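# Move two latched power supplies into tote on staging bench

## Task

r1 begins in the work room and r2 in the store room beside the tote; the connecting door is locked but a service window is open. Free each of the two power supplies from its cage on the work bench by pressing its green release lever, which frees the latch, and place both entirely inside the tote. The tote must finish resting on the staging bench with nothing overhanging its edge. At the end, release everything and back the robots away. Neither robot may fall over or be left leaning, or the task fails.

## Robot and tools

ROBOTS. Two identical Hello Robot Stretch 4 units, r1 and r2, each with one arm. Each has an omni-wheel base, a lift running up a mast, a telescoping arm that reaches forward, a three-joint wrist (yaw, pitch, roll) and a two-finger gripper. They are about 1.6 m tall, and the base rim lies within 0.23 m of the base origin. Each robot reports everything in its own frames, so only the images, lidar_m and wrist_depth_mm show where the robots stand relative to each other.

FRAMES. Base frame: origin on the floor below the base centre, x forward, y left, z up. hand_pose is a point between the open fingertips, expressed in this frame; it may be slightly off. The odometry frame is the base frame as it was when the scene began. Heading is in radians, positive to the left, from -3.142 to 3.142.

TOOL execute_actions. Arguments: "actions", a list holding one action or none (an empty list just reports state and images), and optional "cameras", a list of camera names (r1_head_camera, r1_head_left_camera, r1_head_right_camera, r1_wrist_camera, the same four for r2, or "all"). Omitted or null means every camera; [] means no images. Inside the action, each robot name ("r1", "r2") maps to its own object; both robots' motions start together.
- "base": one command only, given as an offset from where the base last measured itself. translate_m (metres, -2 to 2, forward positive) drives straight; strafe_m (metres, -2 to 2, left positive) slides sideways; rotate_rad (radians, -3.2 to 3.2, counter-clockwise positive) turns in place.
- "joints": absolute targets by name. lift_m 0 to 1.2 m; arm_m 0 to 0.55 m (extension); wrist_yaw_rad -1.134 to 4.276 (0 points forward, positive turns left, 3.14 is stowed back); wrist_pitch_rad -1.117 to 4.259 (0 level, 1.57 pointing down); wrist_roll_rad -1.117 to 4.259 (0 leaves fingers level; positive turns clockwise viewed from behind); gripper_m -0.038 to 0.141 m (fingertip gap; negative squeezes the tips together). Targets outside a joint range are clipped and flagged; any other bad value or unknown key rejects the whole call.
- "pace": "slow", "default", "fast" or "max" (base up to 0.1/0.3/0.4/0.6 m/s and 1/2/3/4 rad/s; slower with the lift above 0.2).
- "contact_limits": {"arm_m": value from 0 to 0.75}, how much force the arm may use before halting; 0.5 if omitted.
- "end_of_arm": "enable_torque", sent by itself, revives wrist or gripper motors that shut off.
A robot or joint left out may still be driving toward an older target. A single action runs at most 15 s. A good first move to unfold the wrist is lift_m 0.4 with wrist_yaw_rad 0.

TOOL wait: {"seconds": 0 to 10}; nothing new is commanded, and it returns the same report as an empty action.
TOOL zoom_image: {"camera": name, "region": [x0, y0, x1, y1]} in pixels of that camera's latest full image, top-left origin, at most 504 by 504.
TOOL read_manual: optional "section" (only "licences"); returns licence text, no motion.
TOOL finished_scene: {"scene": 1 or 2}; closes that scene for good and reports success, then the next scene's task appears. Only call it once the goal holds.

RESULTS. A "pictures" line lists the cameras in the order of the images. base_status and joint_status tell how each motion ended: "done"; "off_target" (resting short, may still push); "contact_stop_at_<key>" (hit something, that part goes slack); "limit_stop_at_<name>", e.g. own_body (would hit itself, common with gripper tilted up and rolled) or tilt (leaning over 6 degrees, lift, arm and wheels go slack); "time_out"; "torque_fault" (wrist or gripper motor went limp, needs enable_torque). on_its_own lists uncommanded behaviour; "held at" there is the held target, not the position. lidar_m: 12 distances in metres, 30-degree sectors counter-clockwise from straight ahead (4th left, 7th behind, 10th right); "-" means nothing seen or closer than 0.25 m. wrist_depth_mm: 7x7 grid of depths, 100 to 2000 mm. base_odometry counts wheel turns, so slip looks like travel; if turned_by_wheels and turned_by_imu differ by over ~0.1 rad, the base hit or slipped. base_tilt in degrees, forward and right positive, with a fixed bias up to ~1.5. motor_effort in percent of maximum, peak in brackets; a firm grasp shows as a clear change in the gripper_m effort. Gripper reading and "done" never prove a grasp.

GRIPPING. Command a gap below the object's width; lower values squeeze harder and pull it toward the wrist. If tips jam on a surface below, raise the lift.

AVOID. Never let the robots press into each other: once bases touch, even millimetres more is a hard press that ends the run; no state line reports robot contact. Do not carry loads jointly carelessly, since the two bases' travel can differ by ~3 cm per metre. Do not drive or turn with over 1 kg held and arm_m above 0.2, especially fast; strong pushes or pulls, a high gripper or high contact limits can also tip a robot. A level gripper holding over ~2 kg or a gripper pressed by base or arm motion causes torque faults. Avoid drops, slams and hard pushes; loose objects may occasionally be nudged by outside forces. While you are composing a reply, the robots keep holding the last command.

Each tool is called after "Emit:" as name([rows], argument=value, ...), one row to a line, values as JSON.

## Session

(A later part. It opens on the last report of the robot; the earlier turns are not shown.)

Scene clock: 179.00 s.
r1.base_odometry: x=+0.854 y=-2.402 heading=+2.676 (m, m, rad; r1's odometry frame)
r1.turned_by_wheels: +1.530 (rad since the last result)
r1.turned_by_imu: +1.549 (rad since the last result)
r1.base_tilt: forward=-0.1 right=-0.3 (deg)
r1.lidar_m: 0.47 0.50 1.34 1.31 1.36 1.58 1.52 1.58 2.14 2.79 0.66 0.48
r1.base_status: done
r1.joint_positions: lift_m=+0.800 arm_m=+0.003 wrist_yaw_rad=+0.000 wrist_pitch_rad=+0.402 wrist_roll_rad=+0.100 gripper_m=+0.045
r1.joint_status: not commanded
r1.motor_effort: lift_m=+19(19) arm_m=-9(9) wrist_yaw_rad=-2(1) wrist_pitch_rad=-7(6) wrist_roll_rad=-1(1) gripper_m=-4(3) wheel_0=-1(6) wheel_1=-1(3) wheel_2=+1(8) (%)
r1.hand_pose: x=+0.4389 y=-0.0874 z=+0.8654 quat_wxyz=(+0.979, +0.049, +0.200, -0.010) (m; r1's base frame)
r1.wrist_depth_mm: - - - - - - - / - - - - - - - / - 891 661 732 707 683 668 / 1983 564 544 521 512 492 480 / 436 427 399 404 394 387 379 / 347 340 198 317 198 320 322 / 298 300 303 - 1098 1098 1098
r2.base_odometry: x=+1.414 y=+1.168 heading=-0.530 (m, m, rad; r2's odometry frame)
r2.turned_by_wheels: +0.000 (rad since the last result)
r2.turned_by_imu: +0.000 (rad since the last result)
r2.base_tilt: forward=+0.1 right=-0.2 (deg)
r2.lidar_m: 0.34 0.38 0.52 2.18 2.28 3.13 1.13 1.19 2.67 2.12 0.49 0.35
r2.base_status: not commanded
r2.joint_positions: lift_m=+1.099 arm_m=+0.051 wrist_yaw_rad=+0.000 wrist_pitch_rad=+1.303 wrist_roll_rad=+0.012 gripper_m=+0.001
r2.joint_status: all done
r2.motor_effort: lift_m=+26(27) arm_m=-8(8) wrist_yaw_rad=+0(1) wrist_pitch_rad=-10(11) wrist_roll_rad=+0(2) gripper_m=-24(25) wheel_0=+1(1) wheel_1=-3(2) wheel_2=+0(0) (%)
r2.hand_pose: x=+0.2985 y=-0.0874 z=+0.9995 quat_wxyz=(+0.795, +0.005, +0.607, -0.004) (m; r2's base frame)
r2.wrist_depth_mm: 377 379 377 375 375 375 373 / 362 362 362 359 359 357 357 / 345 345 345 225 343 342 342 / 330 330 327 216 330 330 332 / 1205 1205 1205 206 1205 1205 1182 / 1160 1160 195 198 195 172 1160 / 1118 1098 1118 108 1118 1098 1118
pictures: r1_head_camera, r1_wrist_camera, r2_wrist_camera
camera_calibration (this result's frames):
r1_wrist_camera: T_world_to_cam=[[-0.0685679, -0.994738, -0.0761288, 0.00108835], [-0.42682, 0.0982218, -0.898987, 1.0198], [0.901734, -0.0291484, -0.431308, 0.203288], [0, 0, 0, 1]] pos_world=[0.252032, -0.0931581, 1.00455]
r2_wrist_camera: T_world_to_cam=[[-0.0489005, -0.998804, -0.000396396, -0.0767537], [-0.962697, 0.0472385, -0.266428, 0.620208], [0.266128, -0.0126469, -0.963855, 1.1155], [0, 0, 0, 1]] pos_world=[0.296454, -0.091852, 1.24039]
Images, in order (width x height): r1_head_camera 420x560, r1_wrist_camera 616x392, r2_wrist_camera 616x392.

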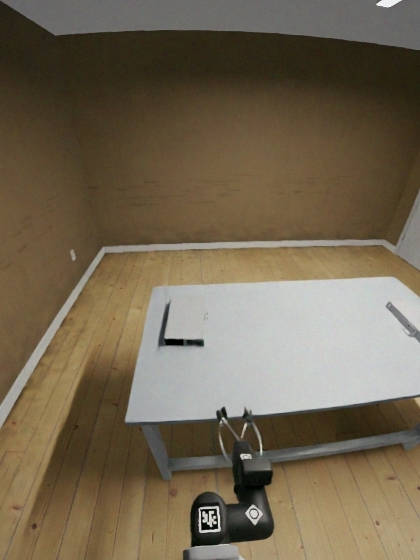

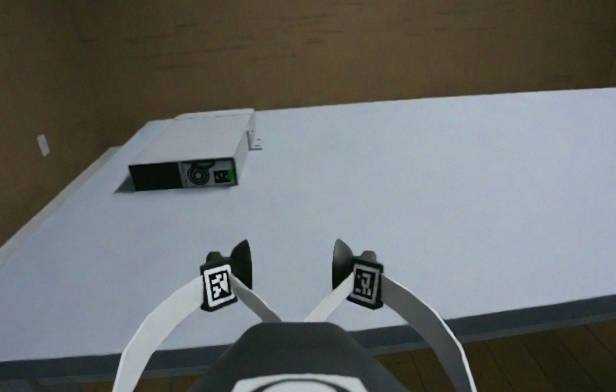

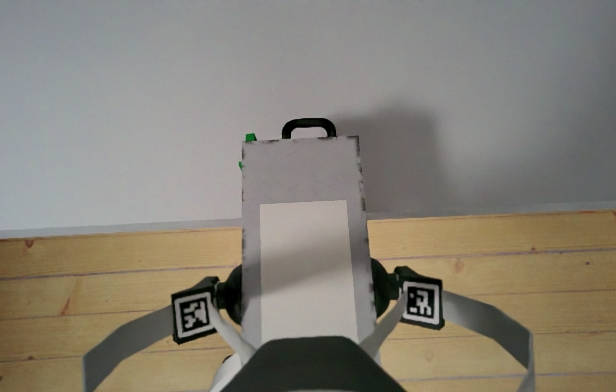

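Emit:
execute_actions([
  {"r1":{"base":{"strafe_m":0.11},"joints":{"lift_m":0.74,"wrist_yaw_rad":0.045}},"r2":{"base":{"rotate_rad":3.1},"pace":"slow"}},
], cameras=[])

Emit:
execute_actions([
  {"r1":{"base":{"translate_m":0.11},"joints":{"arm_m":0.14}},"r2":{"base":{"translate_m":0.5}}},
], cameras=["r2_wrist_camera","r2_head_camera","r1_head_camera","r1_wrist_camera"])

Scene clock: 183.63 s.
r1.base_odometry: x=+0.804 y=-2.501 heading=+2.676 (m, m, rad; r1's odometry frame)
r1.turned_by_wheels: +0.000 (rad since the last result)
r1.turned_by_imu: +0.000 (rad since the last result)
r1.base_tilt: forward=-0.1 right=-0.4 (deg)
r1.lidar_m: 0.47 0.48 1.25 1.20 1.23 1.56 1.50 1.57 2.16 2.89 0.67 0.49
r1.base_status: done
r1.joint_positions: lift_m=+0.740 arm_m=+0.003 wrist_yaw_rad=+0.045 wrist_pitch_rad=+0.402 wrist_roll_rad=+0.100 gripper_m=+0.045
r1.joint_status: all done
r1.motor_effort: lift_m=+18(17) arm_m=-9(9) wrist_yaw_rad=-3(0) wrist_pitch_rad=-7(8) wrist_roll_rad=+1(0) gripper_m=-3(3) wheel_0=+0(8) wheel_1=-1(5) wheel_2=+1(3) (%)
r1.hand_pose: x=+0.4426 y=-0.0754 z=+0.8055 quat_wxyz=(+0.979, +0.044, +0.201, +0.012) (m; r1's base frame)
r1.wrist_depth_mm: 1921 - - - - - - / 1863 - - 809 891 854 820 / 1921 - 569 525 535 517 500 / 1808 418 407 397 384 370 359 / 960 320 301 304 297 291 282 / 279 276 198 273 198 345 1098 / 1160 347 1160 - 1098 1008 1025
r2.base_odometry: x=+1.414 y=+1.168 heading=+2.570 (m, m, rad; r2's odometry frame)
r2.turned_by_wheels: +3.099 (rad since the last result)
r2.turned_by_imu: +3.128 (rad since the last result)
r2.base_tilt: forward=+0.1 right=-0.2 (deg)
r2.lidar_m: 1.12 1.16 2.69 2.55 0.54 0.38 0.32 0.36 0.50 1.89 2.24 0.38
r2.base_status: done
r2.joint_positions: lift_m=+1.100 arm_m=+0.051 wrist_yaw_rad=+0.000 wrist_pitch_rad=+1.303 wrist_roll_rad=+0.012 gripper_m=+0.001
r2.joint_status: not commanded
r2.motor_effort: lift_m=+25(25) arm_m=-8(8) wrist_yaw_rad=+0(0) wrist_pitch_rad=-9(10) wrist_roll_rad=+0(2) gripper_m=-24(24) wheel_0=-4(7) wheel_1=-1(6) wheel_2=-2(9) (%)
r2.hand_pose: x=+0.2987 y=-0.0874 z=+0.9996 quat_wxyz=(+0.795, +0.005, +0.606, -0.004) (m; r2's base frame)
r2.wrist_depth_mm: 1397 1430 1464 1397 1430 1430 1430 / 1366 1366 1366 1397 1366 1336 1366 / 1308 1308 1308 226 1308 1308 1308 / 1281 1255 1255 216 1229 1229 1229 / 1205 1182 1205 207 1205 1205 1182 / 1182 1160 195 198 195 172 1138 / 1118 1098 1098 108 1098 1098 1098
pictures: none
No camera images: the call's "cameras" was empty. Leave "cameras" out to get every camera's image.

Scene clock: 186.80 s.
r1.base_odometry: x=+0.706 y=-2.451 heading=+2.676 (m, m, rad; r1's odometry frame)
r1.turned_by_wheels: +0.000 (rad since the last result)
r1.turned_by_imu: +0.000 (rad since the last result)
r1.base_tilt: forward=-0.1 right=-0.4 (deg)
r1.lidar_m: 0.36 0.37 1.26 1.20 1.26 1.69 1.61 1.69 2.33 2.89 0.52 0.38
r1.base_status: done
r1.joint_positions: lift_m=+0.740 arm_m=+0.138 wrist_yaw_rad=+0.045 wrist_pitch_rad=+0.402 wrist_roll_rad=+0.100 gripper_m=+0.045
r1.joint_status: all done
r1.motor_effort: lift_m=+18(18) arm_m=+9(10) wrist_yaw_rad=-2(0) wrist_pitch_rad=-7(7) wrist_roll_rad=-1(1) gripper_m=-4(4) wheel_0=+0(5) wheel_1=+1(0) wheel_2=+0(8) (%)
r1.hand_pose: x=+0.5785 y=-0.0753 z=+0.8055 quat_wxyz=(+0.979, +0.044, +0.201, +0.012) (m; r1's base frame)
r1.wrist_depth_mm: 1921 - - - - - - / 1863 - - - - - - / 1808 - 430 421 535 512 496 / 1756 399 343 315 379 366 359 / 931 315 300 303 294 286 281 / 258 255 198 236 199 236 231 / 218 212 218 - 209 197 198
r2.base_odometry: x=+0.994 y=+1.438 heading=+2.570 (m, m, rad; r2's odometry frame)
r2.turned_by_wheels: +0.000 (rad since the last result)
r2.turned_by_imu: +0.002 (rad since the last result)
r2.base_tilt: forward=+0.2 right=-0.2 (deg)
r2.lidar_m: 0.62 0.67 2.74 2.55 1.65 0.91 0.84 0.90 1.48 2.15 2.22 0.39
r2.base_status: done
r2.joint_positions: lift_m=+1.100 arm_m=+0.051 wrist_yaw_rad=+0.000 wrist_pitch_rad=+1.303 wrist_roll_rad=+0.012 gripper_m=+0.001
r2.joint_status: not commanded
r2.motor_effort: lift_m=+25(25) arm_m=-8(8) wrist_yaw_rad=+0(1) wrist_pitch_rad=-8(10) wrist_roll_rad=-1(2) gripper_m=-24(25) wheel_0=+3(7) wheel_1=+1(7) wheel_2=-3(12) (%)
r2.hand_pose: x=+0.2986 y=-0.0874 z=+0.9996 quat_wxyz=(+0.795, +0.005, +0.606, -0.004) (m; r2's base frame)
r2.wrist_depth_mm: 559 559 559 559 1430 1430 1430 / 554 627 1336 1366 1366 1336 1366 / 1308 1308 1308 226 1281 1308 1308 / 1255 1255 1255 216 1229 1229 1229 / 1205 1205 1205 206 1205 1205 1205 / 1160 1160 195 198 195 172 1138 / 1118 1118 1098 108 1118 1098 1118
pictures: r1_head_camera, r1_wrist_camera, r2_head_camera, r2_wrist_camera
camera_calibration (this result's frames):
r1_wrist_camera: T_world_to_cam=[[-0.0237064, -0.996815, -0.0761478, -0.00801564], [-0.430671, 0.0789219, -0.899052, 1.02517], [0.902198, 0.0114814, -0.43117, 0.054664], [0, 0, 0, 1]] pos_world=[0.392003, -0.0895259, 0.944638]
r2_wrist_camera: T_world_to_cam=[[-0.0488288, -0.998807, -0.000423914, -0.0767367], [-0.962557, 0.04717, -0.266945, 0.620808], [0.266646, -0.0126266, -0.963712, 1.11527], [0, 0, 0, 1]] pos_world=[0.296434, -0.0918467, 1.24048]
Images, in order (width x height): r1_head_camera 420x560, r1_wrist_camera 616x392, r2_head_camera 420x560, r2_wrist_camera 616x392.

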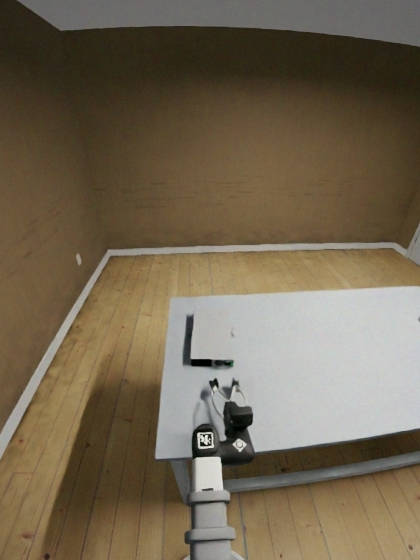

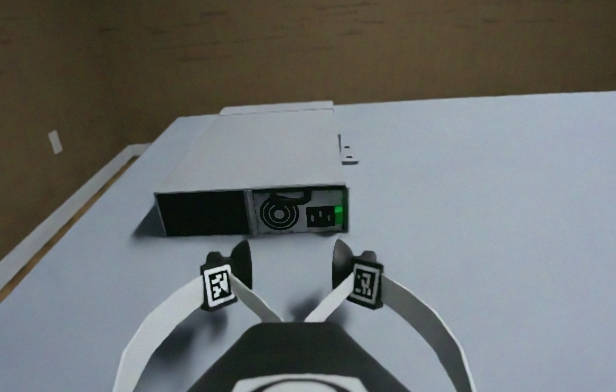

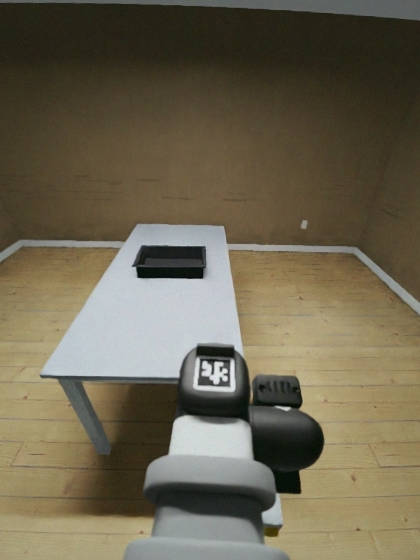

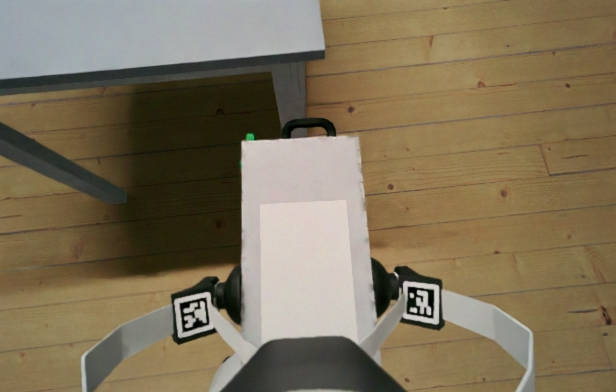

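Emit:
execute_actions([
  {"r1":{"joints":{"arm_m":0.185,"lift_m":0.731},"pace":"slow"},"r2":{"base":{"strafe_m":-0.5}}},
], cameras=["r1_wrist_camera"])

Emit:
zoom_image(camera="r1_wrist_camera", region=[220, 200, 400, 320])

Scene clock: 190.07 s.
r1.base_odometry: x=+0.706 y=-2.451 heading=+2.676 (m, m, rad; r1's odometry frame)
r1.turned_by_wheels: +0.000 (rad since the last result)
r1.turned_by_imu: +0.000 (rad since the last result)
r1.base_tilt: forward=+0.0 right=-0.4 (deg)
r1.lidar_m: 0.33 0.36 1.26 1.19 1.26 1.69 1.63 1.71 2.32 2.88 0.52 0.37
r1.base_status: not commanded
r1.joint_positions: lift_m=+0.731 arm_m=+0.183 wrist_yaw_rad=+0.045 wrist_pitch_rad=+0.402 wrist_roll_rad=+0.100 gripper_m=+0.045
r1.joint_status: all done
r1.motor_effort: lift_m=+18(17) arm_m=+9(7) wrist_yaw_rad=-1(0) wrist_pitch_rad=-7(6) wrist_roll_rad=+1(1) gripper_m=-4(3) wheel_0=+0(1) wheel_1=+1(1) wheel_2=+0(0) (%)
r1.hand_pose: x=+0.6234 y=-0.0754 z=+0.7965 quat_wxyz=(+0.979, +0.044, +0.201, +0.012) (m; r1's base frame)
r1.wrist_depth_mm: 1921 - - - - - - / 1983 - - - - - - / 1808 - 394 387 504 484 469 / 1808 373 296 271 362 349 342 / 314 294 278 274 279 272 267 / 246 241 198 225 199 224 220 / 206 200 207 - 198 188 190
r2.base_odometry: x=+1.264 y=+1.858 heading=+2.570 (m, m, rad; r2's odometry frame)
r2.turned_by_wheels: +0.000 (rad since the last result)
r2.turned_by_imu: +0.001 (rad since the last result)
r2.base_tilt: forward=+0.1 right=-0.2 (deg)
r2.lidar_m: 1.68 0.74 0.92 3.06 1.26 0.88 0.83 1.07 1.43 1.65 1.72 0.39
r2.base_status: done
r2.joint_positions: lift_m=+1.100 arm_m=+0.051 wrist_yaw_rad=+0.000 wrist_pitch_rad=+1.303 wrist_roll_rad=+0.012 gripper_m=+0.001
r2.joint_status: not commanded
r2.motor_effort: lift_m=+25(25) arm_m=-8(7) wrist_yaw_rad=+0(0) wrist_pitch_rad=-9(9) wrist_roll_rad=-3(3) gripper_m=-25(26) wheel_0=+2(11) wheel_1=+0(10) wheel_2=+0(3) (%)
r2.hand_pose: x=+0.2986 y=-0.0874 z=+0.9996 quat_wxyz=(+0.795, +0.005, +0.606, -0.004) (m; r2's base frame)
r2.wrist_depth_mm: 1430 1464 1430 1430 1430 1430 1430 / 732 1366 1397 1366 1366 1366 1366 / 1308 1160 1308 225 1308 1281 1308 / 1255 1255 1229 216 1255 1255 1255 / 1205 1182 1182 207 1205 1205 1205 / 1160 1160 195 198 195 172 1138 / 1118 1098 1118 108 1098 1098 1118
pictures: r1_wrist_camera
camera_calibration (this result's frames):
r1_wrist_camera: T_world_to_cam=[[-0.0237579, -0.996813, -0.0761478, -0.0076157], [-0.430667, 0.0789441, -0.899052, 1.03645], [0.902198, 0.0114348, -0.43117, 0.0102484], [0, 0, 0, 1]] pos_world=[0.436938, -0.0895302, 0.935661]
Images, in order (width x height): r1_wrist_camera 616x392.

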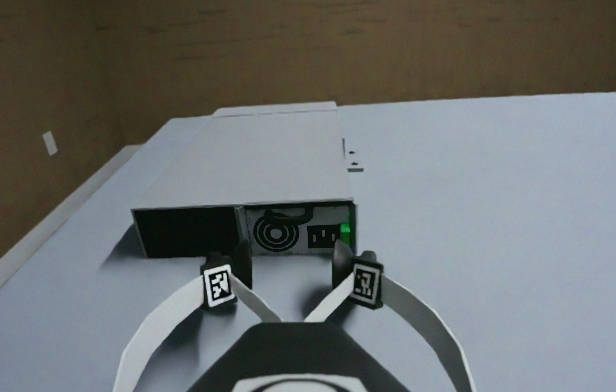

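Region (220, 200, 400, 320) of r1_wrist_camera's 616x392 image, scaled by 2.800.

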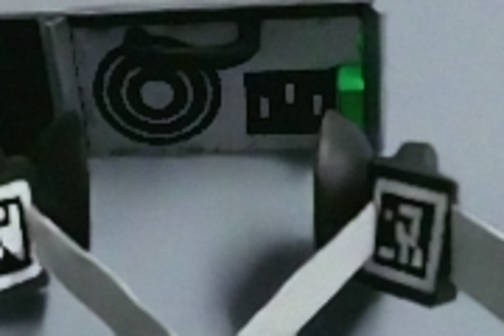

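Emit:
execute_actions([
  {"r1":{"joints":{"arm_m":0.205,"wrist_yaw_rad":0.06},"pace":"slow","contact_limits":{"arm_m":0.2}},"r2":{"base":{"translate_m":1.45}}},
], cameras=["r1_wrist_camera"])

Emit:
zoom_image(camera="r1_wrist_camera", region=[220, 200, 400, 320])

Scene clock: 196.53 s.
r1.base_odometry: x=+0.706 y=-2.451 heading=+2.676 (m, m, rad; r1's odometry frame)
r1.turned_by_wheels: +0.000 (rad since the last result)
r1.turned_by_imu: +0.001 (rad since the last result)
r1.base_tilt: forward=+0.0 right=-0.3 (deg)
r1.lidar_m: 0.34 0.37 1.26 1.20 1.25 1.72 1.62 1.69 2.31 2.88 0.50 0.36
r1.base_status: not commanded
r1.joint_positions: lift_m=+0.731 arm_m=+0.203 wrist_yaw_rad=+0.060 wrist_pitch_rad=+0.402 wrist_roll_rad=+0.100 gripper_m=+0.045
r1.joint_status: all done
r1.motor_effort: lift_m=+18(18) arm_m=+9(9) wrist_yaw_rad=+0(1) wrist_pitch_rad=-8(7) wrist_roll_rad=+2(0) gripper_m=-4(4) wheel_0=+0(1) wheel_1=+1(1) wheel_2=+0(1) (%)
r1.contact_limits: arm_m 0.2
r1.hand_pose: x=+0.6445 y=-0.0714 z=+0.7965 quat_wxyz=(+0.979, +0.043, +0.201, +0.019) (m; r1's base frame)
r1.wrist_depth_mm: 1921 - - - - - - / 1863 - - - - - - / 1808 - 404 379 508 484 469 / 1708 377 278 271 355 349 342 / 314 289 266 253 270 272 266 / 245 241 198 224 199 224 219 / 207 200 207 - 198 187 190
r2.base_odometry: x=+0.045 y=+2.642 heading=+2.570 (m, m, rad; r2's odometry frame)
r2.turned_by_wheels: +0.000 (rad since the last result)
r2.turned_by_imu: +0.004 (rad since the last result)
r2.base_tilt: forward=+0.1 right=-0.2 (deg)
r2.lidar_m: 1.80 0.61 0.41 0.39 0.42 0.56 2.49 2.37 1.67 1.57 1.63 0.39
r2.base_status: done
r2.joint_positions: lift_m=+1.100 arm_m=+0.051 wrist_yaw_rad=+0.000 wrist_pitch_rad=+1.303 wrist_roll_rad=+0.012 gripper_m=+0.001
r2.joint_status: not commanded
r2.motor_effort: lift_m=+25(25) arm_m=-8(8) wrist_yaw_rad=+0(0) wrist_pitch_rad=-9(10) wrist_roll_rad=-4(1) gripper_m=-25(25) wheel_0=+4(9) wheel_1=+1(7) wheel_2=-3(13) (%)
r2.hand_pose: x=+0.2986 y=-0.0874 z=+0.9996 quat_wxyz=(+0.795, +0.005, +0.606, -0.004) (m; r2's base frame)
r2.wrist_depth_mm: 1464 1430 1397 1430 1430 1397 1397 / 1397 1366 1397 1366 1366 1366 1366 / 931 1308 1308 225 1308 1308 1281 / 1255 1229 1255 216 1255 1255 1255 / 1205 1182 1205 206 1205 1205 1205 / 1182 1042 195 198 195 173 1138 / 1138 991 1118 108 1098 1098 1098
pictures: r1_wrist_camera
camera_calibration (this result's frames):
r1_wrist_camera: T_world_to_cam=[[-0.00912856, -0.997055, -0.0761492, -0.012614], [-0.431779, 0.0726175, -0.899052, 1.04548], [0.901933, 0.0246726, -0.43117, -0.00770089], [0, 0, 0, 1]] pos_world=[0.458247, -0.0883071, 0.935661]
Images, in order (width x height): r1_wrist_camera 616x392.

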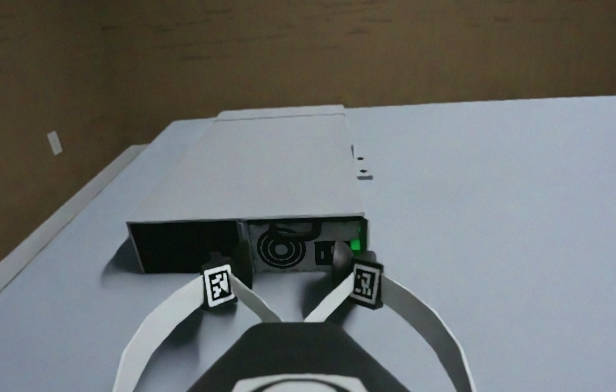

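Region (220, 200, 400, 320) of r1_wrist_camera's 616x392 image, scaled by 2.800.

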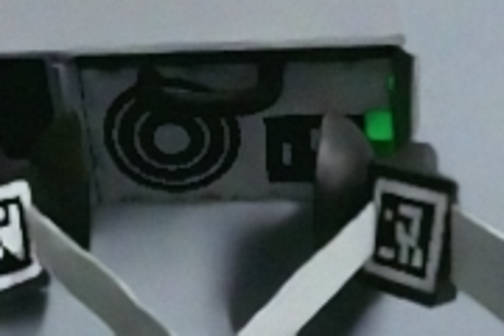

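Emit:
execute_actions([
  {"r1":{"joints":{"arm_m":0.218,"wrist_yaw_rad":0.055},"pace":"slow","contact_limits":{"arm_m":0.2}},"r2":{"base":{"rotate_rad":1.55},"pace":"slow"}},
], cameras=["r1_wrist_camera","r2_head_camera","r2_wrist_camera"])

Emit:
zoom_image(camera="r1_wrist_camera", region=[220, 200, 400, 320])

Scene clock: 199.53 s.
r1.base_odometry: x=+0.706 y=-2.451 heading=+2.676 (m, m, rad; r1's odometry frame)
r1.turned_by_wheels: +0.000 (rad since the last result)
r1.turned_by_imu: +0.000 (rad since the last result)
r1.base_tilt: forward=-0.1 right=-0.3 (deg)
r1.lidar_m: 0.33 0.37 1.27 1.19 1.25 1.70 1.62 1.71 2.32 2.88 0.51 0.37
r1.base_status: not commanded
r1.joint_positions: lift_m=+0.731 arm_m=+0.215 wrist_yaw_rad=+0.049 wrist_pitch_rad=+0.405 wrist_roll_rad=+0.100 gripper_m=+0.045
r1.joint_status: all done
r1.on_its_own: wrist_yaw_rad is at rest, and its effort (+17) is outside its rest range (-13 to +13)
r1.motor_effort: lift_m=+18(18) arm_m=+14(11) wrist_yaw_rad=+17(16) wrist_pitch_rad=-16(16) wrist_roll_rad=+0(2) gripper_m=-1(3) wheel_0=+0(1) wheel_1=+1(1) wheel_2=-5(6) (%)
r1.contact_limits: arm_m 0.2
r1.hand_pose: x=+0.6554 y=-0.0744 z=+0.7957 quat_wxyz=(+0.978, +0.044, +0.202, +0.014) (m; r1's base frame)
r1.wrist_depth_mm: 1921 - - - - - - / 1863 - - - - - - / 1808 - 392 377 496 477 469 / 1756 370 276 266 355 347 334 / 310 279 241 240 277 271 265 / 243 240 198 223 196 223 217 / 205 200 205 - 197 186 189
r2.base_odometry: x=+0.045 y=+2.642 heading=-2.164 (m, m, rad; r2's odometry frame)
r2.turned_by_wheels: +1.549 (rad since the last result)
r2.turned_by_imu: +1.564 (rad since the last result)
r2.base_tilt: forward=+0.1 right=-0.2 (deg)
r2.lidar_m: 0.36 0.38 0.52 2.27 2.49 1.69 1.57 1.63 1.94 1.79 0.64 0.39
r2.base_status: done
r2.joint_positions: lift_m=+1.100 arm_m=+0.051 wrist_yaw_rad=+0.000 wrist_pitch_rad=+1.303 wrist_roll_rad=+0.012 gripper_m=+0.001
r2.joint_status: not commanded
r2.motor_effort: lift_m=+25(25) arm_m=-8(8) wrist_yaw_rad=+0(0) wrist_pitch_rad=-9(9) wrist_roll_rad=-1(4) gripper_m=-25(25) wheel_0=-6(9) wheel_1=-2(6) wheel_2=-5(7) (%)
r2.hand_pose: x=+0.2986 y=-0.0874 z=+0.9996 quat_wxyz=(+0.795, +0.005, +0.606, -0.004) (m; r2's base frame)
r2.wrist_depth_mm: 559 544 554 554 559 549 549 / 535 488 508 525 530 525 530 / 512 508 508 226 504 504 504 / 488 484 488 216 1060 1060 1229 / 1025 1182 1060 206 1205 1205 1205 / 1160 1160 195 198 195 172 1138 / 1118 1098 1098 108 1118 1098 1118
pictures: r1_wrist_camera, r2_head_camera, r2_wrist_camera
camera_calibration (this result's frames):
r1_wrist_camera: T_world_to_cam=[[-0.0205095, -0.996873, -0.0763064, -0.00796061], [-0.433877, 0.0776356, -0.897621, 1.05024], [0.900739, 0.0146978, -0.434112, -0.0154538], [0, 0, 0, 1]] pos_world=[0.469432, -0.0892447, 0.935403]
r2_wrist_camera: T_world_to_cam=[[-0.0488151, -0.998808, -0.000418556, -0.0767469], [-0.96259, 0.0471569, -0.266827, 0.620668], [0.266528, -0.0126223, -0.963744, 1.11537], [0, 0, 0, 1]] pos_world=[0.296425, -0.0918456, 1.24051]
Images, in order (width x height): r1_wrist_camera 616x392, r2_head_camera 420x560, r2_wrist_camera 616x392.

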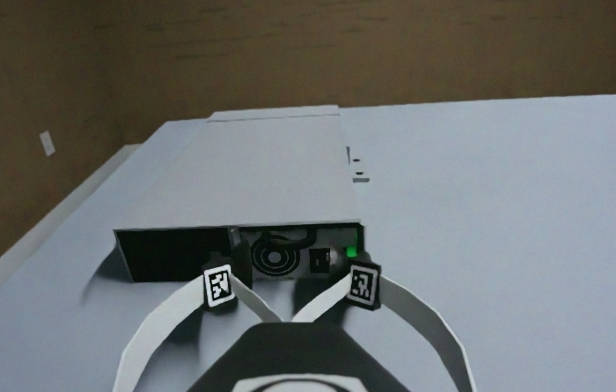

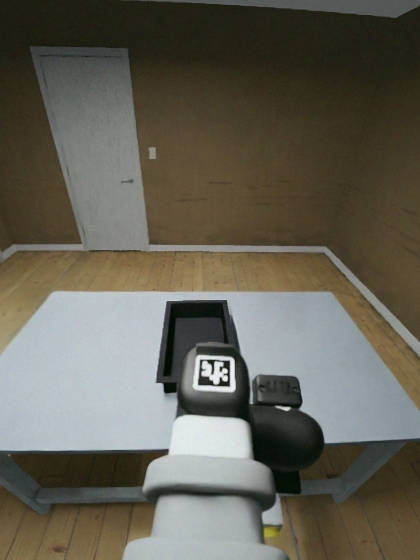

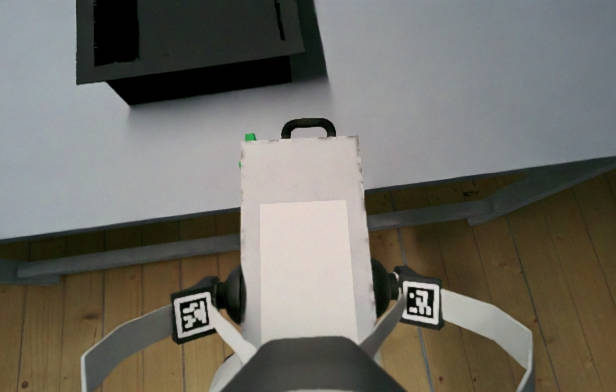

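Region (220, 200, 400, 320) of r1_wrist_camera's 616x392 image, scaled by 2.800.

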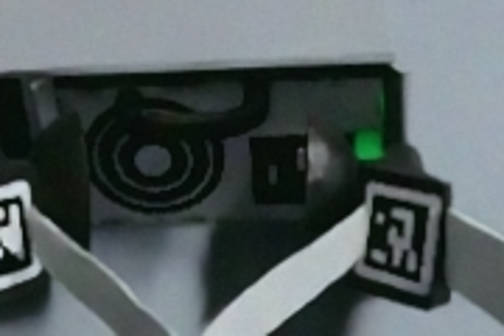

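Emit:
execute_actions([
  {"r1":{"joints":{"gripper_m":0.03},"pace":"slow"},"r2":{"base":{"rotate_rad":0.08},"pace":"slow"}},
], cameras=[])

Emit:
execute_actions([
  {"r1":{"joints":{"gripper_m":0.012,"wrist_yaw_rad":0.08,"arm_m":0.221},"pace":"slow","contact_limits":{"arm_m":0.25}},"r2":{"base":{"translate_m":0.09},"pace":"slow"}},
], cameras=["r1_wrist_camera"])

Emit:
zoom_image(camera="r1_wrist_camera", region=[220, 200, 400, 320])

Scene clock: 201.13 s.
r1.base_odometry: x=+0.706 y=-2.451 heading=+2.675 (m, m, rad; r1's odometry frame)
r1.turned_by_wheels: +0.000 (rad since the last result)
r1.turned_by_imu: +0.000 (rad since the last result)
r1.base_tilt: forward=-0.1 right=-0.3 (deg)
r1.lidar_m: 0.35 0.36 1.26 1.20 1.28 1.70 1.63 1.68 2.29 2.88 0.53 0.37
r1.base_status: not commanded
r1.joint_positions: lift_m=+0.731 arm_m=+0.216 wrist_yaw_rad=+0.050 wrist_pitch_rad=+0.405 wrist_roll_rad=+0.100 gripper_m=+0.030
r1.joint_status: all done
r1.on_its_own: wrist_yaw_rad is at rest, and its effort (+15) is outside its rest range (-13 to +13)
r1.motor_effort: lift_m=+18(18) arm_m=+12(14) wrist_yaw_rad=+15(18) wrist_pitch_rad=-16(16) wrist_roll_rad=-1(0) gripper_m=-6(3) wheel_0=+0(0) wheel_1=+1(1) wheel_2=-6(6) (%)
r1.hand_pose: x=+0.6559 y=-0.0741 z=+0.7957 quat_wxyz=(+0.978, +0.044, +0.202, +0.014) (m; r1's base frame)
r1.wrist_depth_mm: 1921 - - - - - - / 1921 - - - - - - / 1863 - 392 375 496 473 466 / 1756 368 274 266 355 345 338 / 312 278 246 240 276 270 264 / 243 240 192 222 191 222 218 / 204 199 206 - 196 186 189
r2.base_odometry: x=+0.045 y=+2.642 heading=-2.085 (m, m, rad; r2's odometry frame)
r2.turned_by_wheels: +0.079 (rad since the last result)
r2.turned_by_imu: +0.080 (rad since the last result)
r2.base_tilt: forward=+0.2 right=-0.2 (deg)
r2.lidar_m: 0.38 0.42 0.53 2.24 2.26 1.63 1.58 1.66 1.90 1.79 0.59 0.39
r2.base_status: done
r2.joint_positions: lift_m=+1.100 arm_m=+0.051 wrist_yaw_rad=+0.000 wrist_pitch_rad=+1.303 wrist_roll_rad=+0.012 gripper_m=+0.001
r2.joint_status: not commanded
r2.motor_effort: lift_m=+24(24) arm_m=-8(8) wrist_yaw_rad=+0(0) wrist_pitch_rad=-9(9) wrist_roll_rad=-3(0) gripper_m=-25(25) wheel_0=-6(6) wheel_1=-2(5) wheel_2=-5(7) (%)
r2.hand_pose: x=+0.2986 y=-0.0874 z=+0.9996 quat_wxyz=(+0.795, +0.005, +0.606, -0.004) (m; r2's base frame)
r2.wrist_depth_mm: 554 530 554 549 554 554 549 / 535 525 508 521 530 525 525 / 512 508 508 226 504 504 504 / 488 492 488 216 492 496 759 / 1182 1182 1160 206 1182 1182 1182 / 1160 1160 195 198 195 172 1160 / 1138 1098 1118 108 1118 1098 1098
pictures: none
No camera images: the call's "cameras" was empty. Leave "cameras" out to get every camera's image.

Scene clock: 203.30 s.
r1.base_odometry: x=+0.706 y=-2.451 heading=+2.675 (m, m, rad; r1's odometry frame)
r1.turned_by_wheels: +0.000 (rad since the last result)
r1.turned_by_imu: +0.000 (rad since the last result)
r1.base_tilt: forward=-0.1 right=-0.3 (deg)
r1.lidar_m: 0.35 0.37 1.26 1.19 1.24 1.70 1.63 1.69 2.31 2.89 0.53 0.35
r1.base_status: not commanded
r1.joint_positions: lift_m=+0.731 arm_m=+0.219 wrist_yaw_rad=+0.073 wrist_pitch_rad=+0.407 wrist_roll_rad=+0.101 gripper_m=+0.012
r1.joint_status: all done
r1.on_its_own: wrist_yaw_rad is at rest, and its effort (+19) is outside its rest range (-13 to +13)
r1.motor_effort: lift_m=+18(18) arm_m=+11(17) wrist_yaw_rad=+19(30) wrist_pitch_rad=-20(21) wrist_roll_rad=-3(2) gripper_m=-15(12) wheel_0=-2(1) wheel_1=+1(1) wheel_2=-7(9) (%)
r1.contact_limits: arm_m 0.25
r1.hand_pose: x=+0.6605 y=-0.0679 z=+0.7951 quat_wxyz=(+0.978, +0.042, +0.204, +0.025) (m; r1's base frame)
r1.wrist_depth_mm: 1863 - - - - - - / 1921 - - - - - - / 1808 - 387 368 484 473 459 / 1708 368 271 263 347 342 334 / 306 271 272 234 262 268 262 / 240 237 189 221 191 220 215 / 203 198 204 - 195 185 187
r2.base_odometry: x=+0.000 y=+2.564 heading=-2.085 (m, m, rad; r2's odometry frame)
r2.turned_by_wheels: +0.000 (rad since the last result)
r2.turned_by_imu: +0.001 (rad since the last result)
r2.base_tilt: forward=+0.2 right=-0.2 (deg)
r2.lidar_m: 0.29 0.30 0.44 2.28 2.42 1.76 1.66 1.76 1.91 1.80 0.48 0.31
r2.base_status: done
r2.joint_positions: lift_m=+1.100 arm_m=+0.051 wrist_yaw_rad=+0.000 wrist_pitch_rad=+1.303 wrist_roll_rad=+0.012 gripper_m=+0.001
r2.joint_status: not commanded
r2.motor_effort: lift_m=+25(24) arm_m=-8(8) wrist_yaw_rad=+0(0) wrist_pitch_rad=-8(8) wrist_roll_rad=-3(3) gripper_m=-25(25) wheel_0=+5(7) wheel_1=+2(5) wheel_2=-4(10) (%)
r2.hand_pose: x=+0.2986 y=-0.0874 z=+0.9996 quat_wxyz=(+0.795, +0.005, +0.606, -0.004) (m; r2's base frame)
r2.wrist_depth_mm: 559 535 559 549 554 554 549 / 530 512 525 521 525 530 525 / 508 496 473 226 508 504 500 / 488 484 480 216 484 480 477 / 469 469 462 207 466 469 469 / 1138 1160 195 198 195 172 1160 / 1118 1078 1118 108 1098 1098 1098
pictures: r1_wrist_camera
camera_calibration (this result's frames):
r1_wrist_camera: T_world_to_cam=[[0.00307246, -0.997058, -0.0765906, -0.0168222], [-0.437335, 0.0675384, -0.896759, 1.0524], [0.899294, 0.036251, -0.43584, -0.0166119], [0, 0, 0, 1]] pos_world=[0.475239, -0.0872476, 0.935216]
Images, in order (width x height): r1_wrist_camera 616x392.

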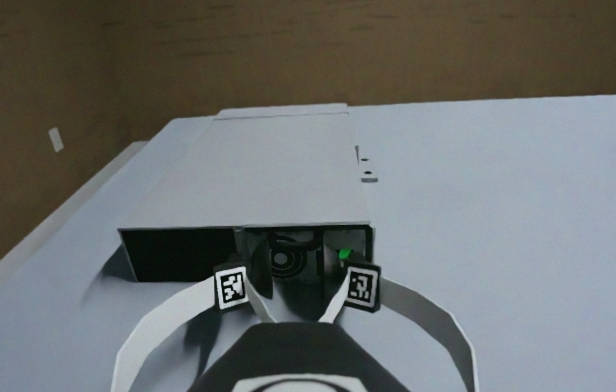

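Region (220, 200, 400, 320) of r1_wrist_camera's 616x392 image, scaled by 2.800.

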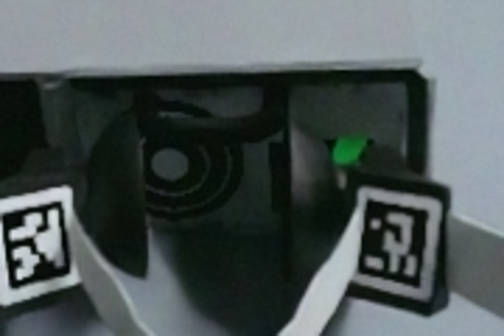

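Same as before. Continue.

Emit:
execute_actions([
  {"r1":{"joints":{"gripper_m":-0.010,"arm_m":0.227,"lift_m":0.734},"pace":"slow","contact_limits":{"arm_m":0.25}},"r2":{"base":{"strafe_m":0.04},"pace":"slow"}},
], cameras=[])

Emit:
execute_actions([
  {"r1":{"joints":{"gripper_m":-0.038,"arm_m":0.233,"lift_m":0.731},"pace":"slow","contact_limits":{"arm_m":0.25}},"r2":{"joints":{"arm_m":0.30}}},
], cameras=["r1_wrist_camera","r2_wrist_camera"])

Emit:
zoom_image(camera="r1_wrist_camera", region=[220, 200, 400, 320])

Scene clock: 205.00 s.
r1.base_odometry: x=+0.706 y=-2.451 heading=+2.675 (m, m, rad; r1's odometry frame)
r1.turned_by_wheels: +0.000 (rad since the last result)
r1.turned_by_imu: +0.000 (rad since the last result)
r1.base_tilt: forward=+0.0 right=-0.4 (deg)
r1.lidar_m: 0.35 0.36 1.27 1.19 1.26 1.71 1.63 1.70 2.32 2.90 0.53 0.37
r1.base_status: not commanded
r1.joint_positions: lift_m=+0.734 arm_m=+0.225 wrist_yaw_rad=+0.074 wrist_pitch_rad=+0.411 wrist_roll_rad=+0.100 gripper_m=-0.009
r1.joint_status: all done
r1.on_its_own: wrist_yaw_rad is at rest, and its effort (+17) is outside its rest range (-13 to +13); wrist_pitch_rad is at rest, and its effort (-33) is outside its rest range (-23 to +23)
r1.motor_effort: lift_m=+24(25) arm_m=+12(16) wrist_yaw_rad=+17(27) wrist_pitch_rad=-33(40) wrist_roll_rad=-1(1) gripper_m=-21(20) wheel_0=-1(2) wheel_1=+1(1) wheel_2=-8(8) (%)
r1.contact_limits: arm_m 0.25
r1.hand_pose: x=+0.6659 y=-0.0677 z=+0.7966 quat_wxyz=(+0.977, +0.041, +0.206, +0.026) (m; r1's base frame)
r1.wrist_depth_mm: 1808 - - - - - - / 1863 - - - - - - / 1808 - 379 362 473 462 459 / 1756 362 270 262 345 338 330 / 306 270 231 223 264 267 263 / 240 229 186 223 186 218 216 / 204 198 204 - 196 185 187
r2.base_odometry: x=+0.035 y=+2.545 heading=-2.085 (m, m, rad; r2's odometry frame)
r2.turned_by_wheels: +0.000 (rad since the last result)
r2.turned_by_imu: +0.001 (rad since the last result)
r2.base_tilt: forward=+0.1 right=-0.3 (deg)
r2.lidar_m: 0.29 0.32 0.47 2.22 2.39 1.71 1.65 1.77 1.94 1.84 0.46 0.26
r2.base_status: done
r2.joint_positions: lift_m=+1.100 arm_m=+0.051 wrist_yaw_rad=+0.000 wrist_pitch_rad=+1.303 wrist_roll_rad=+0.012 gripper_m=+0.001
r2.joint_status: not commanded
r2.motor_effort: lift_m=+25(24) arm_m=-7(8) wrist_yaw_rad=+0(0) wrist_pitch_rad=-9(9) wrist_roll_rad=-2(4) gripper_m=-25(25) wheel_0=-5(9) wheel_1=+4(7) wheel_2=+0(4) (%)
r2.hand_pose: x=+0.2986 y=-0.0874 z=+0.9996 quat_wxyz=(+0.795, +0.005, +0.606, -0.004) (m; r2's base frame)
r2.wrist_depth_mm: 559 549 554 554 554 554 554 / 535 530 525 525 525 525 525 / 508 508 469 226 500 504 500 / 488 484 480 216 480 484 480 / 473 466 466 206 466 469 469 / 1160 1138 195 198 195 172 1160 / 1118 1098 1118 108 1098 1098 1098
pictures: none
No camera images: the call's "cameras" was empty. Leave "cameras" out to get every camera's image.

Scene clock: 206.87 s.
r1.base_odometry: x=+0.706 y=-2.451 heading=+2.675 (m, m, rad; r1's odometry frame)
r1.turned_by_wheels: +0.000 (rad since the last result)
r1.turned_by_imu: +0.000 (rad since the last result)
r1.base_tilt: forward=-0.1 right=-0.3 (deg)
r1.lidar_m: 0.34 0.37 1.25 1.20 1.25 1.70 1.61 1.70 2.32 2.89 0.52 0.37
r1.base_status: not commanded
r1.joint_positions: lift_m=+0.731 arm_m=+0.231 wrist_yaw_rad=+0.075 wrist_pitch_rad=+0.411 wrist_roll_rad=+0.100 gripper_m=-0.037
r1.joint_status: all done
r1.on_its_own: wrist_yaw_rad is at rest, and its effort (+14) is outside its rest range (-13 to +13); wrist_pitch_rad is at rest, and its effort (-34) is outside its rest range (-23 to +23)
r1.motor_effort: lift_m=+19(23) arm_m=+11(15) wrist_yaw_rad=+14(25) wrist_pitch_rad=-34(42) wrist_roll_rad=-1(1) gripper_m=-25(26) wheel_0=+0(1) wheel_1=+2(2) wheel_2=-7(8) (%)
r1.contact_limits: arm_m 0.25
r1.hand_pose: x=+0.6721 y=-0.0675 z=+0.7940 quat_wxyz=(+0.977, +0.041, +0.206, +0.026) (m; r1's base frame)
r1.wrist_depth_mm: 1863 - - - - - - / 1863 - - - - - - / 1756 - 375 355 477 459 449 / 1708 353 263 256 342 334 327 / 300 265 228 222 258 263 258 / 236 217 182 218 182 208 213 / 200 195 200 - 193 183 186
r2.base_odometry: x=+0.035 y=+2.545 heading=-2.085 (m, m, rad; r2's odometry frame)
r2.turned_by_wheels: +0.000 (rad since the last result)
r2.turned_by_imu: +0.000 (rad since the last result)
r2.base_tilt: forward=+0.1 right=-0.2 (deg)
r2.lidar_m: 0.30 0.31 0.47 2.23 2.41 1.75 1.67 1.74 1.94 1.83 0.43 0.29
r2.base_status: not commanded
r2.joint_positions: lift_m=+1.100 arm_m=+0.299 wrist_yaw_rad=+0.000 wrist_pitch_rad=+1.303 wrist_roll_rad=+0.012 gripper_m=+0.001
r2.joint_status: all done
r2.motor_effort: lift_m=+24(24) arm_m=+8(8) wrist_yaw_rad=+0(1) wrist_pitch_rad=-8(12) wrist_roll_rad=+0(2) gripper_m=-25(25) wheel_0=-5(5) wheel_1=+4(4) wheel_2=+0(0) (%)
r2.hand_pose: x=+0.5460 y=-0.0874 z=+0.9996 quat_wxyz=(+0.795, +0.005, +0.606, -0.003) (m; r2's base frame)
r2.wrist_depth_mm: 559 549 477 469 549 549 544 / 530 521 521 525 521 521 525 / 508 496 500 225 496 504 500 / 488 477 477 216 477 480 480 / 466 424 459 206 394 459 459 / 449 382 195 198 195 173 442 / 430 349 351 108 424 424 424
pictures: r1_wrist_camera, r2_wrist_camera
camera_calibration (this result's frames):
r1_wrist_camera: T_world_to_cam=[[0.00497717, -0.997131, -0.0755305, -0.0186026], [-0.440855, 0.0656072, -0.895177, 1.05742], [0.897565, 0.0377534, -0.439264, -0.0235502], [0, 0, 0, 1]] pos_world=[0.487399, -0.0870344, 0.934828]
r2_wrist_camera: T_world_to_cam=[[-0.0485479, -0.998821, -0.00043165, -0.0647856], [-0.962531, 0.0468994, -0.267086, 0.858981], [0.266791, -0.012551, -0.963673, 1.04925], [0, 0, 0, 1]] pos_world=[0.543719, -0.0918258, 1.24053]
Images, in order (width x height): r1_wrist_camera 616x392, r2_wrist_camera 616x392.

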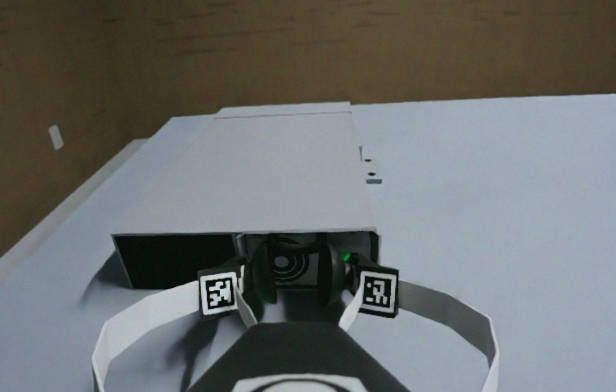

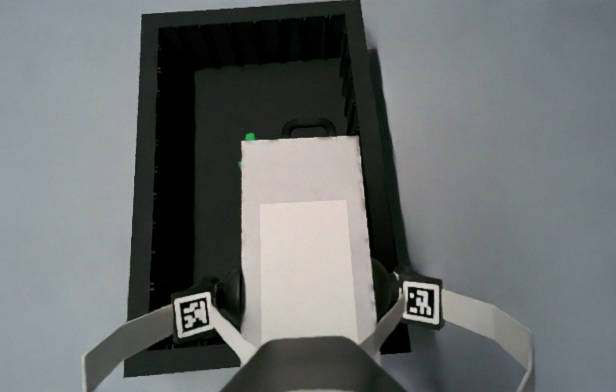

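Region (220, 200, 400, 320) of r1_wrist_camera's 616x392 image, scaled by 2.800.

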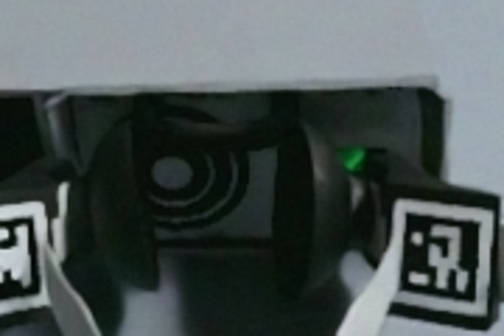

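Emit:
execute_actions([
  {"r1":{"joints":{"arm_m":0.223},"pace":"slow"},"r2":{"joints":{"arm_m":0.50,"lift_m":1.0}}},
], cameras=[])

Emit:
execute_actions([
  {"r1":{"joints":{"arm_m":0.219,"wrist_yaw_rad":0.07},"pace":"slow"}},
], cameras=["r1_wrist_camera","r2_wrist_camera"])

Emit:
zoom_image(camera="r1_wrist_camera", region=[220, 200, 400, 320])

Scene clock: 209.43 s.
r1.base_odometry: x=+0.706 y=-2.451 heading=+2.676 (m, m, rad; r1's odometry frame)
r1.turned_by_wheels: +0.000 (rad since the last result)
r1.turned_by_imu: +0.001 (rad since the last result)
r1.base_tilt: forward=+0.1 right=-0.3 (deg)
r1.lidar_m: 0.35 0.37 1.25 1.21 1.24 1.69 1.62 1.70 2.32 2.90 0.52 0.37
r1.base_status: not commanded
r1.joint_positions: lift_m=+0.731 arm_m=+0.225 wrist_yaw_rad=+0.081 wrist_pitch_rad=+0.407 wrist_roll_rad=+0.100 gripper_m=-0.037
r1.joint_status: all done
r1.motor_effort: lift_m=+22(22) arm_m=-14(13) wrist_yaw_rad=-4(13) wrist_pitch_rad=-20(32) wrist_roll_rad=+1(0) gripper_m=-30(32) wheel_0=-4(4) wheel_1=-1(2) wheel_2=+2(7) (%)
r1.hand_pose: x=+0.6675 y=-0.0657 z=+0.7949 quat_wxyz=(+0.978, +0.041, +0.204, +0.030) (m; r1's base frame)
r1.wrist_depth_mm: 1808 - - - - - - / 1756 - - - - - - / 1708 - 379 357 473 459 452 / 1708 364 266 257 330 338 329 / 304 267 229 221 258 264 258 / 237 226 182 219 182 209 213 / 202 195 202 - 193 183 185
r2.base_odometry: x=+0.035 y=+2.545 heading=-2.085 (m, m, rad; r2's odometry frame)
r2.turned_by_wheels: +0.000 (rad since the last result)
r2.turned_by_imu: +0.001 (rad since the last result)
r2.base_tilt: forward=+0.2 right=-0.2 (deg)
r2.lidar_m: 0.28 0.32 0.43 2.23 2.40 1.76 1.64 1.74 1.95 1.85 0.46 0.33
r2.base_status: not commanded
r2.joint_positions: lift_m=+1.000 arm_m=+0.499 wrist_yaw_rad=+0.000 wrist_pitch_rad=+1.303 wrist_roll_rad=+0.012 gripper_m=+0.001
r2.joint_status: all done
r2.motor_effort: lift_m=+20(22) arm_m=+7(10) wrist_yaw_rad=+0(1) wrist_pitch_rad=-8(11) wrist_roll_rad=-2(3) gripper_m=-24(25) wheel_0=-5(5) wheel_1=+4(4) wheel_2=+0(0) (%)
r2.hand_pose: x=+0.7459 y=-0.0874 z=+0.9000 quat_wxyz=(+0.795, +0.005, +0.606, -0.004) (m; r2's base frame)
r2.wrist_depth_mm: 439 436 436 436 436 430 430 / 418 415 415 415 415 415 413 / 399 309 309 226 322 394 394 / 379 357 375 216 297 379 377 / 364 347 359 206 279 362 362 / 347 301 195 198 195 173 349 / 336 310 334 108 258 334 336
pictures: none
No camera images: the call's "cameras" was empty. Leave "cameras" out to get every camera's image.

Scene clock: 210.10 s.
r1.base_odometry: x=+0.706 y=-2.451 heading=+2.676 (m, m, rad; r1's odometry frame)
r1.turned_by_wheels: +0.000 (rad since the last result)
r1.turned_by_imu: +0.001 (rad since the last result)
r1.base_tilt: forward=+0.0 right=-0.4 (deg)
r1.lidar_m: 0.34 0.37 1.28 1.20 1.25 1.69 1.63 1.69 2.30 2.90 0.51 0.35
r1.base_status: not commanded
r1.joint_positions: lift_m=+0.731 arm_m=+0.221 wrist_yaw_rad=+0.072 wrist_pitch_rad=+0.409 wrist_roll_rad=+0.100 gripper_m=-0.037
r1.joint_status: all done
r1.on_its_own: wrist_pitch_rad is at rest, and its effort (-28) is outside its rest range (-23 to +23)
r1.motor_effort: lift_m=+23(23) arm_m=-8(17) wrist_yaw_rad=-7(11) wrist_pitch_rad=-28(35) wrist_roll_rad=-2(0) gripper_m=-19(32) wheel_0=+2(4) wheel_1=+2(2) wheel_2=-1(3) (%)
r1.hand_pose: x=+0.6616 y=-0.0682 z=+0.7942 quat_wxyz=(+0.978, +0.042, +0.205, +0.025) (m; r1's base frame)
r1.wrist_depth_mm: 1863 - - - - - - / 1863 - - - - - - / 1808 - 377 355 469 459 449 / 1708 362 264 256 327 334 325 / 303 277 271 217 258 264 256 / 236 234 182 198 177 216 213 / 200 195 202 - 192 182 185
r2.base_odometry: x=+0.035 y=+2.545 heading=-2.085 (m, m, rad; r2's odometry frame)
r2.turned_by_wheels: +0.000 (rad since the last result)
r2.turned_by_imu: +0.000 (rad since the last result)
r2.base_tilt: forward=+0.2 right=-0.2 (deg)
r2.lidar_m: 0.29 0.32 0.45 2.20 2.39 1.74 1.66 1.76 1.95 1.83 0.44 0.34
r2.base_status: not commanded
r2.joint_positions: lift_m=+1.000 arm_m=+0.499 wrist_yaw_rad=+0.000 wrist_pitch_rad=+1.303 wrist_roll_rad=+0.012 gripper_m=+0.001
r2.joint_status: not commanded
r2.motor_effort: lift_m=+20(20) arm_m=+7(8) wrist_yaw_rad=-1(0) wrist_pitch_rad=-8(8) wrist_roll_rad=+0(2) gripper_m=-23(25) wheel_0=-5(5) wheel_1=+4(4) wheel_2=+0(1) (%)
r2.hand_pose: x=+0.7459 y=-0.0874 z=+0.9000 quat_wxyz=(+0.795, +0.005, +0.606, -0.004) (m; r2's base frame)
r2.wrist_depth_mm: 439 439 436 436 433 430 430 / 418 418 418 415 413 413 413 / 399 309 309 226 320 397 392 / 379 357 375 216 297 377 377 / 364 347 359 206 278 362 362 / 347 300 195 198 195 172 347 / 336 309 334 108 258 332 336
pictures: r1_wrist_camera, r2_wrist_camera
camera_calibration (this result's frames):
r1_wrist_camera: T_world_to_cam=[[0.002011, -0.997109, -0.0759603, -0.0170177], [-0.439237, 0.0673599, -0.895842, 1.05255], [0.898369, 0.0351661, -0.437831, -0.0159037], [0, 0, 0, 1]] pos_world=[0.47664, -0.0873089, 0.934663]
r2_wrist_camera: T_world_to_cam=[[-0.0486492, -0.998816, -0.000427865, -0.0550554], [-0.962547, 0.0469971, -0.267011, 1.0248], [0.266715, -0.012578, -0.963693, 0.899944], [0, 0, 0, 1]] pos_world=[0.743711, -0.0918333, 1.14088]
Images, in order (width x height): r1_wrist_camera 616x392, r2_wrist_camera 616x392.

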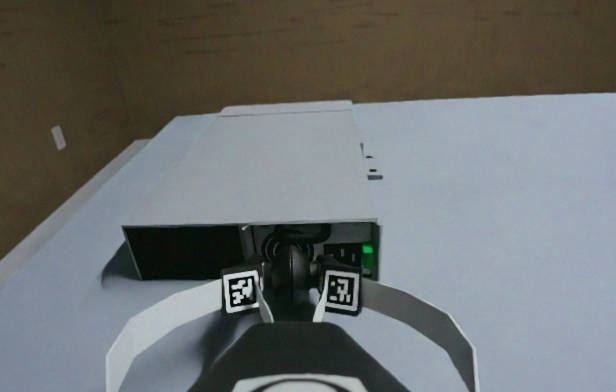

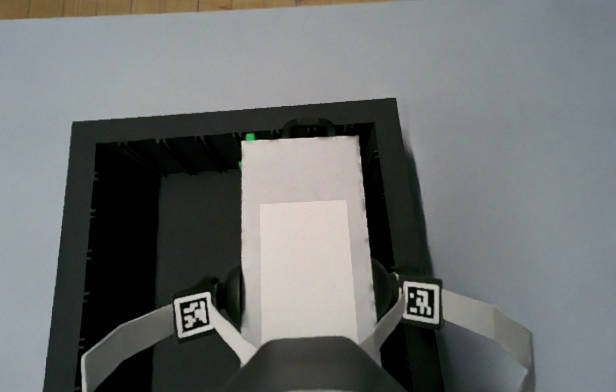

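Region (220, 200, 400, 320) of r1_wrist_camera's 616x392 image, scaled by 2.800.

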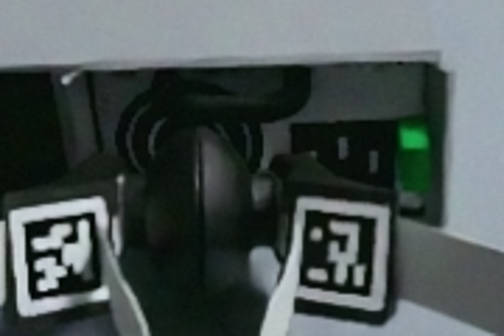

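Emit:
execute_actions([
  {"r1":{"joints":{"arm_m":0.19,"lift_m":0.728},"pace":"slow"},"r2":{"base":{"strafe_m":0.025},"joints":{"arm_m":0.493},"pace":"slow"}},
], cameras=[])

Emit:
execute_actions([
  {"r1":{"joints":{"gripper_m":0.045,"wrist_yaw_rad":0.055,"lift_m":0.734}},"r2":{"joints":{"lift_m":0.92},"pace":"slow"}},
], cameras=["r1_wrist_camera","r2_wrist_camera"])

Scene clock: 211.70 s.
r1.base_odometry: x=+0.706 y=-2.451 heading=+2.676 (m, m, rad; r1's odometry frame)
r1.turned_by_wheels: +0.000 (rad since the last result)
r1.turned_by_imu: +0.000 (rad since the last result)
r1.base_tilt: forward=+0.0 right=-0.3 (deg)
r1.lidar_m: 0.34 0.36 1.27 1.20 1.25 1.70 1.63 1.70 2.29 2.89 0.51 0.37
r1.base_status: not commanded
r1.joint_positions: lift_m=+0.728 arm_m=+0.192 wrist_yaw_rad=+0.070 wrist_pitch_rad=+0.402 wrist_roll_rad=+0.100 gripper_m=-0.037
r1.joint_status: all done
r1.motor_effort: lift_m=+19(21) arm_m=-9(9) wrist_yaw_rad=-2(6) wrist_pitch_rad=-9(29) wrist_roll_rad=-1(2) gripper_m=-20(21) wheel_0=+1(2) wheel_1=+2(2) wheel_2=-1(1) (%)
r1.hand_pose: x=+0.6335 y=-0.0686 z=+0.7933 quat_wxyz=(+0.978, +0.042, +0.201, +0.024) (m; r1's base frame)
r1.wrist_depth_mm: 1863 - - - - - - / 1863 - - - - - - / 1808 - 392 370 488 473 462 / 1756 370 286 264 349 342 332 / 307 290 283 260 267 267 262 / 240 236 182 199 181 219 216 / 202 192 203 - 195 182 186
r2.base_odometry: x=+0.057 y=+2.532 heading=-2.085 (m, m, rad; r2's odometry frame)
r2.turned_by_wheels: +0.000 (rad since the last result)
r2.turned_by_imu: +0.000 (rad since the last result)
r2.base_tilt: forward=+0.1 right=-0.2 (deg)
r2.lidar_m: 0.29 0.32 0.42 2.18 2.38 1.77 1.67 1.75 1.96 1.87 0.47 0.33
r2.base_status: done
r2.joint_positions: lift_m=+1.000 arm_m=+0.494 wrist_yaw_rad=+0.000 wrist_pitch_rad=+1.303 wrist_roll_rad=+0.012 gripper_m=+0.001
r2.joint_status: all done
r2.motor_effort: lift_m=+20(20) arm_m=-8(8) wrist_yaw_rad=+0(0) wrist_pitch_rad=-9(9) wrist_roll_rad=-2(2) gripper_m=-25(26) wheel_0=-5(10) wheel_1=+3(6) wheel_2=+0(1) (%)
r2.hand_pose: x=+0.7417 y=-0.0874 z=+0.9000 quat_wxyz=(+0.795, +0.005, +0.606, -0.004) (m; r2's base frame)
r2.wrist_depth_mm: 439 436 439 436 433 433 433 / 418 418 418 415 413 415 410 / 399 309 309 225 307 397 392 / 382 327 375 216 309 377 377 / 366 296 359 206 287 364 364 / 353 271 195 198 195 172 351 / 340 264 334 108 312 257 336
pictures: none
No camera images: the call's "cameras" was empty. Leave "cameras" out to get every camera's image.

Scene clock: 213.23 s.
r1.base_odometry: x=+0.706 y=-2.451 heading=+2.676 (m, m, rad; r1's odometry frame)
r1.turned_by_wheels: +0.000 (rad since the last result)
r1.turned_by_imu: +0.000 (rad since the last result)
r1.base_tilt: forward=+0.0 right=-0.4 (deg)
r1.lidar_m: 0.33 0.37 1.27 1.20 1.26 1.70 1.63 1.68 2.31 2.87 0.53 0.37
r1.base_status: not commanded
r1.joint_positions: lift_m=+0.734 arm_m=+0.192 wrist_yaw_rad=+0.055 wrist_pitch_rad=+0.402 wrist_roll_rad=+0.100 gripper_m=+0.045
r1.joint_status: all done
r1.motor_effort: lift_m=+23(23) arm_m=-9(9) wrist_yaw_rad=-3(4) wrist_pitch_rad=-7(9) wrist_roll_rad=+1(0) gripper_m=-4(20) wheel_0=+1(1) wheel_1=+1(2) wheel_2=-1(1) (%)
r1.hand_pose: x=+0.6324 y=-0.0726 z=+0.7990 quat_wxyz=(+0.979, +0.043, +0.201, +0.017) (m; r1's base frame)
r1.wrist_depth_mm: 1863 - - - - - - / 1863 - - - - - - / 1863 - 407 384 508 496 477 / 1708 382 298 276 366 355 345 / 325 297 274 267 273 276 271 / 250 245 198 227 198 228 223 / 208 204 210 - 202 190 193
r2.base_odometry: x=+0.057 y=+2.532 heading=-2.085 (m, m, rad; r2's odometry frame)
r2.turned_by_wheels: +0.000 (rad since the last result)
r2.turned_by_imu: +0.000 (rad since the last result)
r2.base_tilt: forward=+0.2 right=-0.2 (deg)
r2.lidar_m: 0.30 0.33 0.45 2.21 2.39 1.74 1.65 1.74 1.95 1.86 0.44 0.32
r2.base_status: not commanded
r2.joint_positions: lift_m=+0.920 arm_m=+0.494 wrist_yaw_rad=+0.000 wrist_pitch_rad=+1.303 wrist_roll_rad=+0.012 gripper_m=+0.001
r2.joint_status: all done
r2.motor_effort: lift_m=+20(20) arm_m=-8(8) wrist_yaw_rad=-1(0) wrist_pitch_rad=-9(8) wrist_roll_rad=-2(2) gripper_m=-25(25) wheel_0=-5(5) wheel_1=+3(3) wheel_2=+0(0) (%)
r2.hand_pose: x=+0.7417 y=-0.0874 z=+0.8200 quat_wxyz=(+0.795, +0.005, +0.606, -0.004) (m; r2's base frame)
r2.wrist_depth_mm: 343 343 342 342 342 338 338 / 232 231 240 250 252 319 324 / 228 290 304 226 298 220 309 / 214 291 294 216 290 211 296 / 203 281 282 207 281 201 285 / 198 256 195 198 195 173 273 / 195 257 262 108 262 197 262
pictures: r1_wrist_camera, r2_wrist_camera
camera_calibration (this result's frames):
r1_wrist_camera: T_world_to_cam=[[-0.0138157, -0.996977, -0.0764538, -0.0105433], [-0.431693, 0.0749152, -0.898904, 1.04263], [0.901915, 0.0205856, -0.431424, 0.00420088], [0, 0, 0, 1]] pos_world=[0.446161, -0.0887066, 0.938229]
r2_wrist_camera: T_world_to_cam=[[-0.0486495, -0.998816, -0.000419029, -0.0553034], [-0.962595, 0.0469972, -0.266836, 0.999243], [0.266539, -0.012578, -0.963742, 0.824152], [0, 0, 0, 1]] pos_world=[0.739507, -0.0918333, 1.06088]
Images, in order (width x height): r1_wrist_camera 616x392, r2_wrist_camera 616x392.

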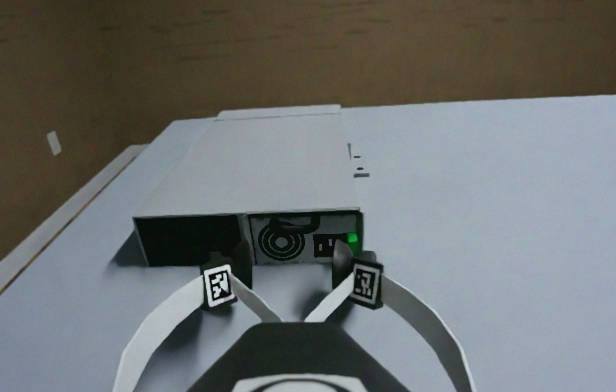

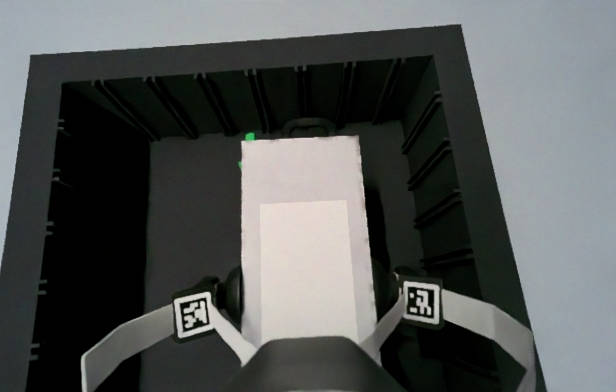

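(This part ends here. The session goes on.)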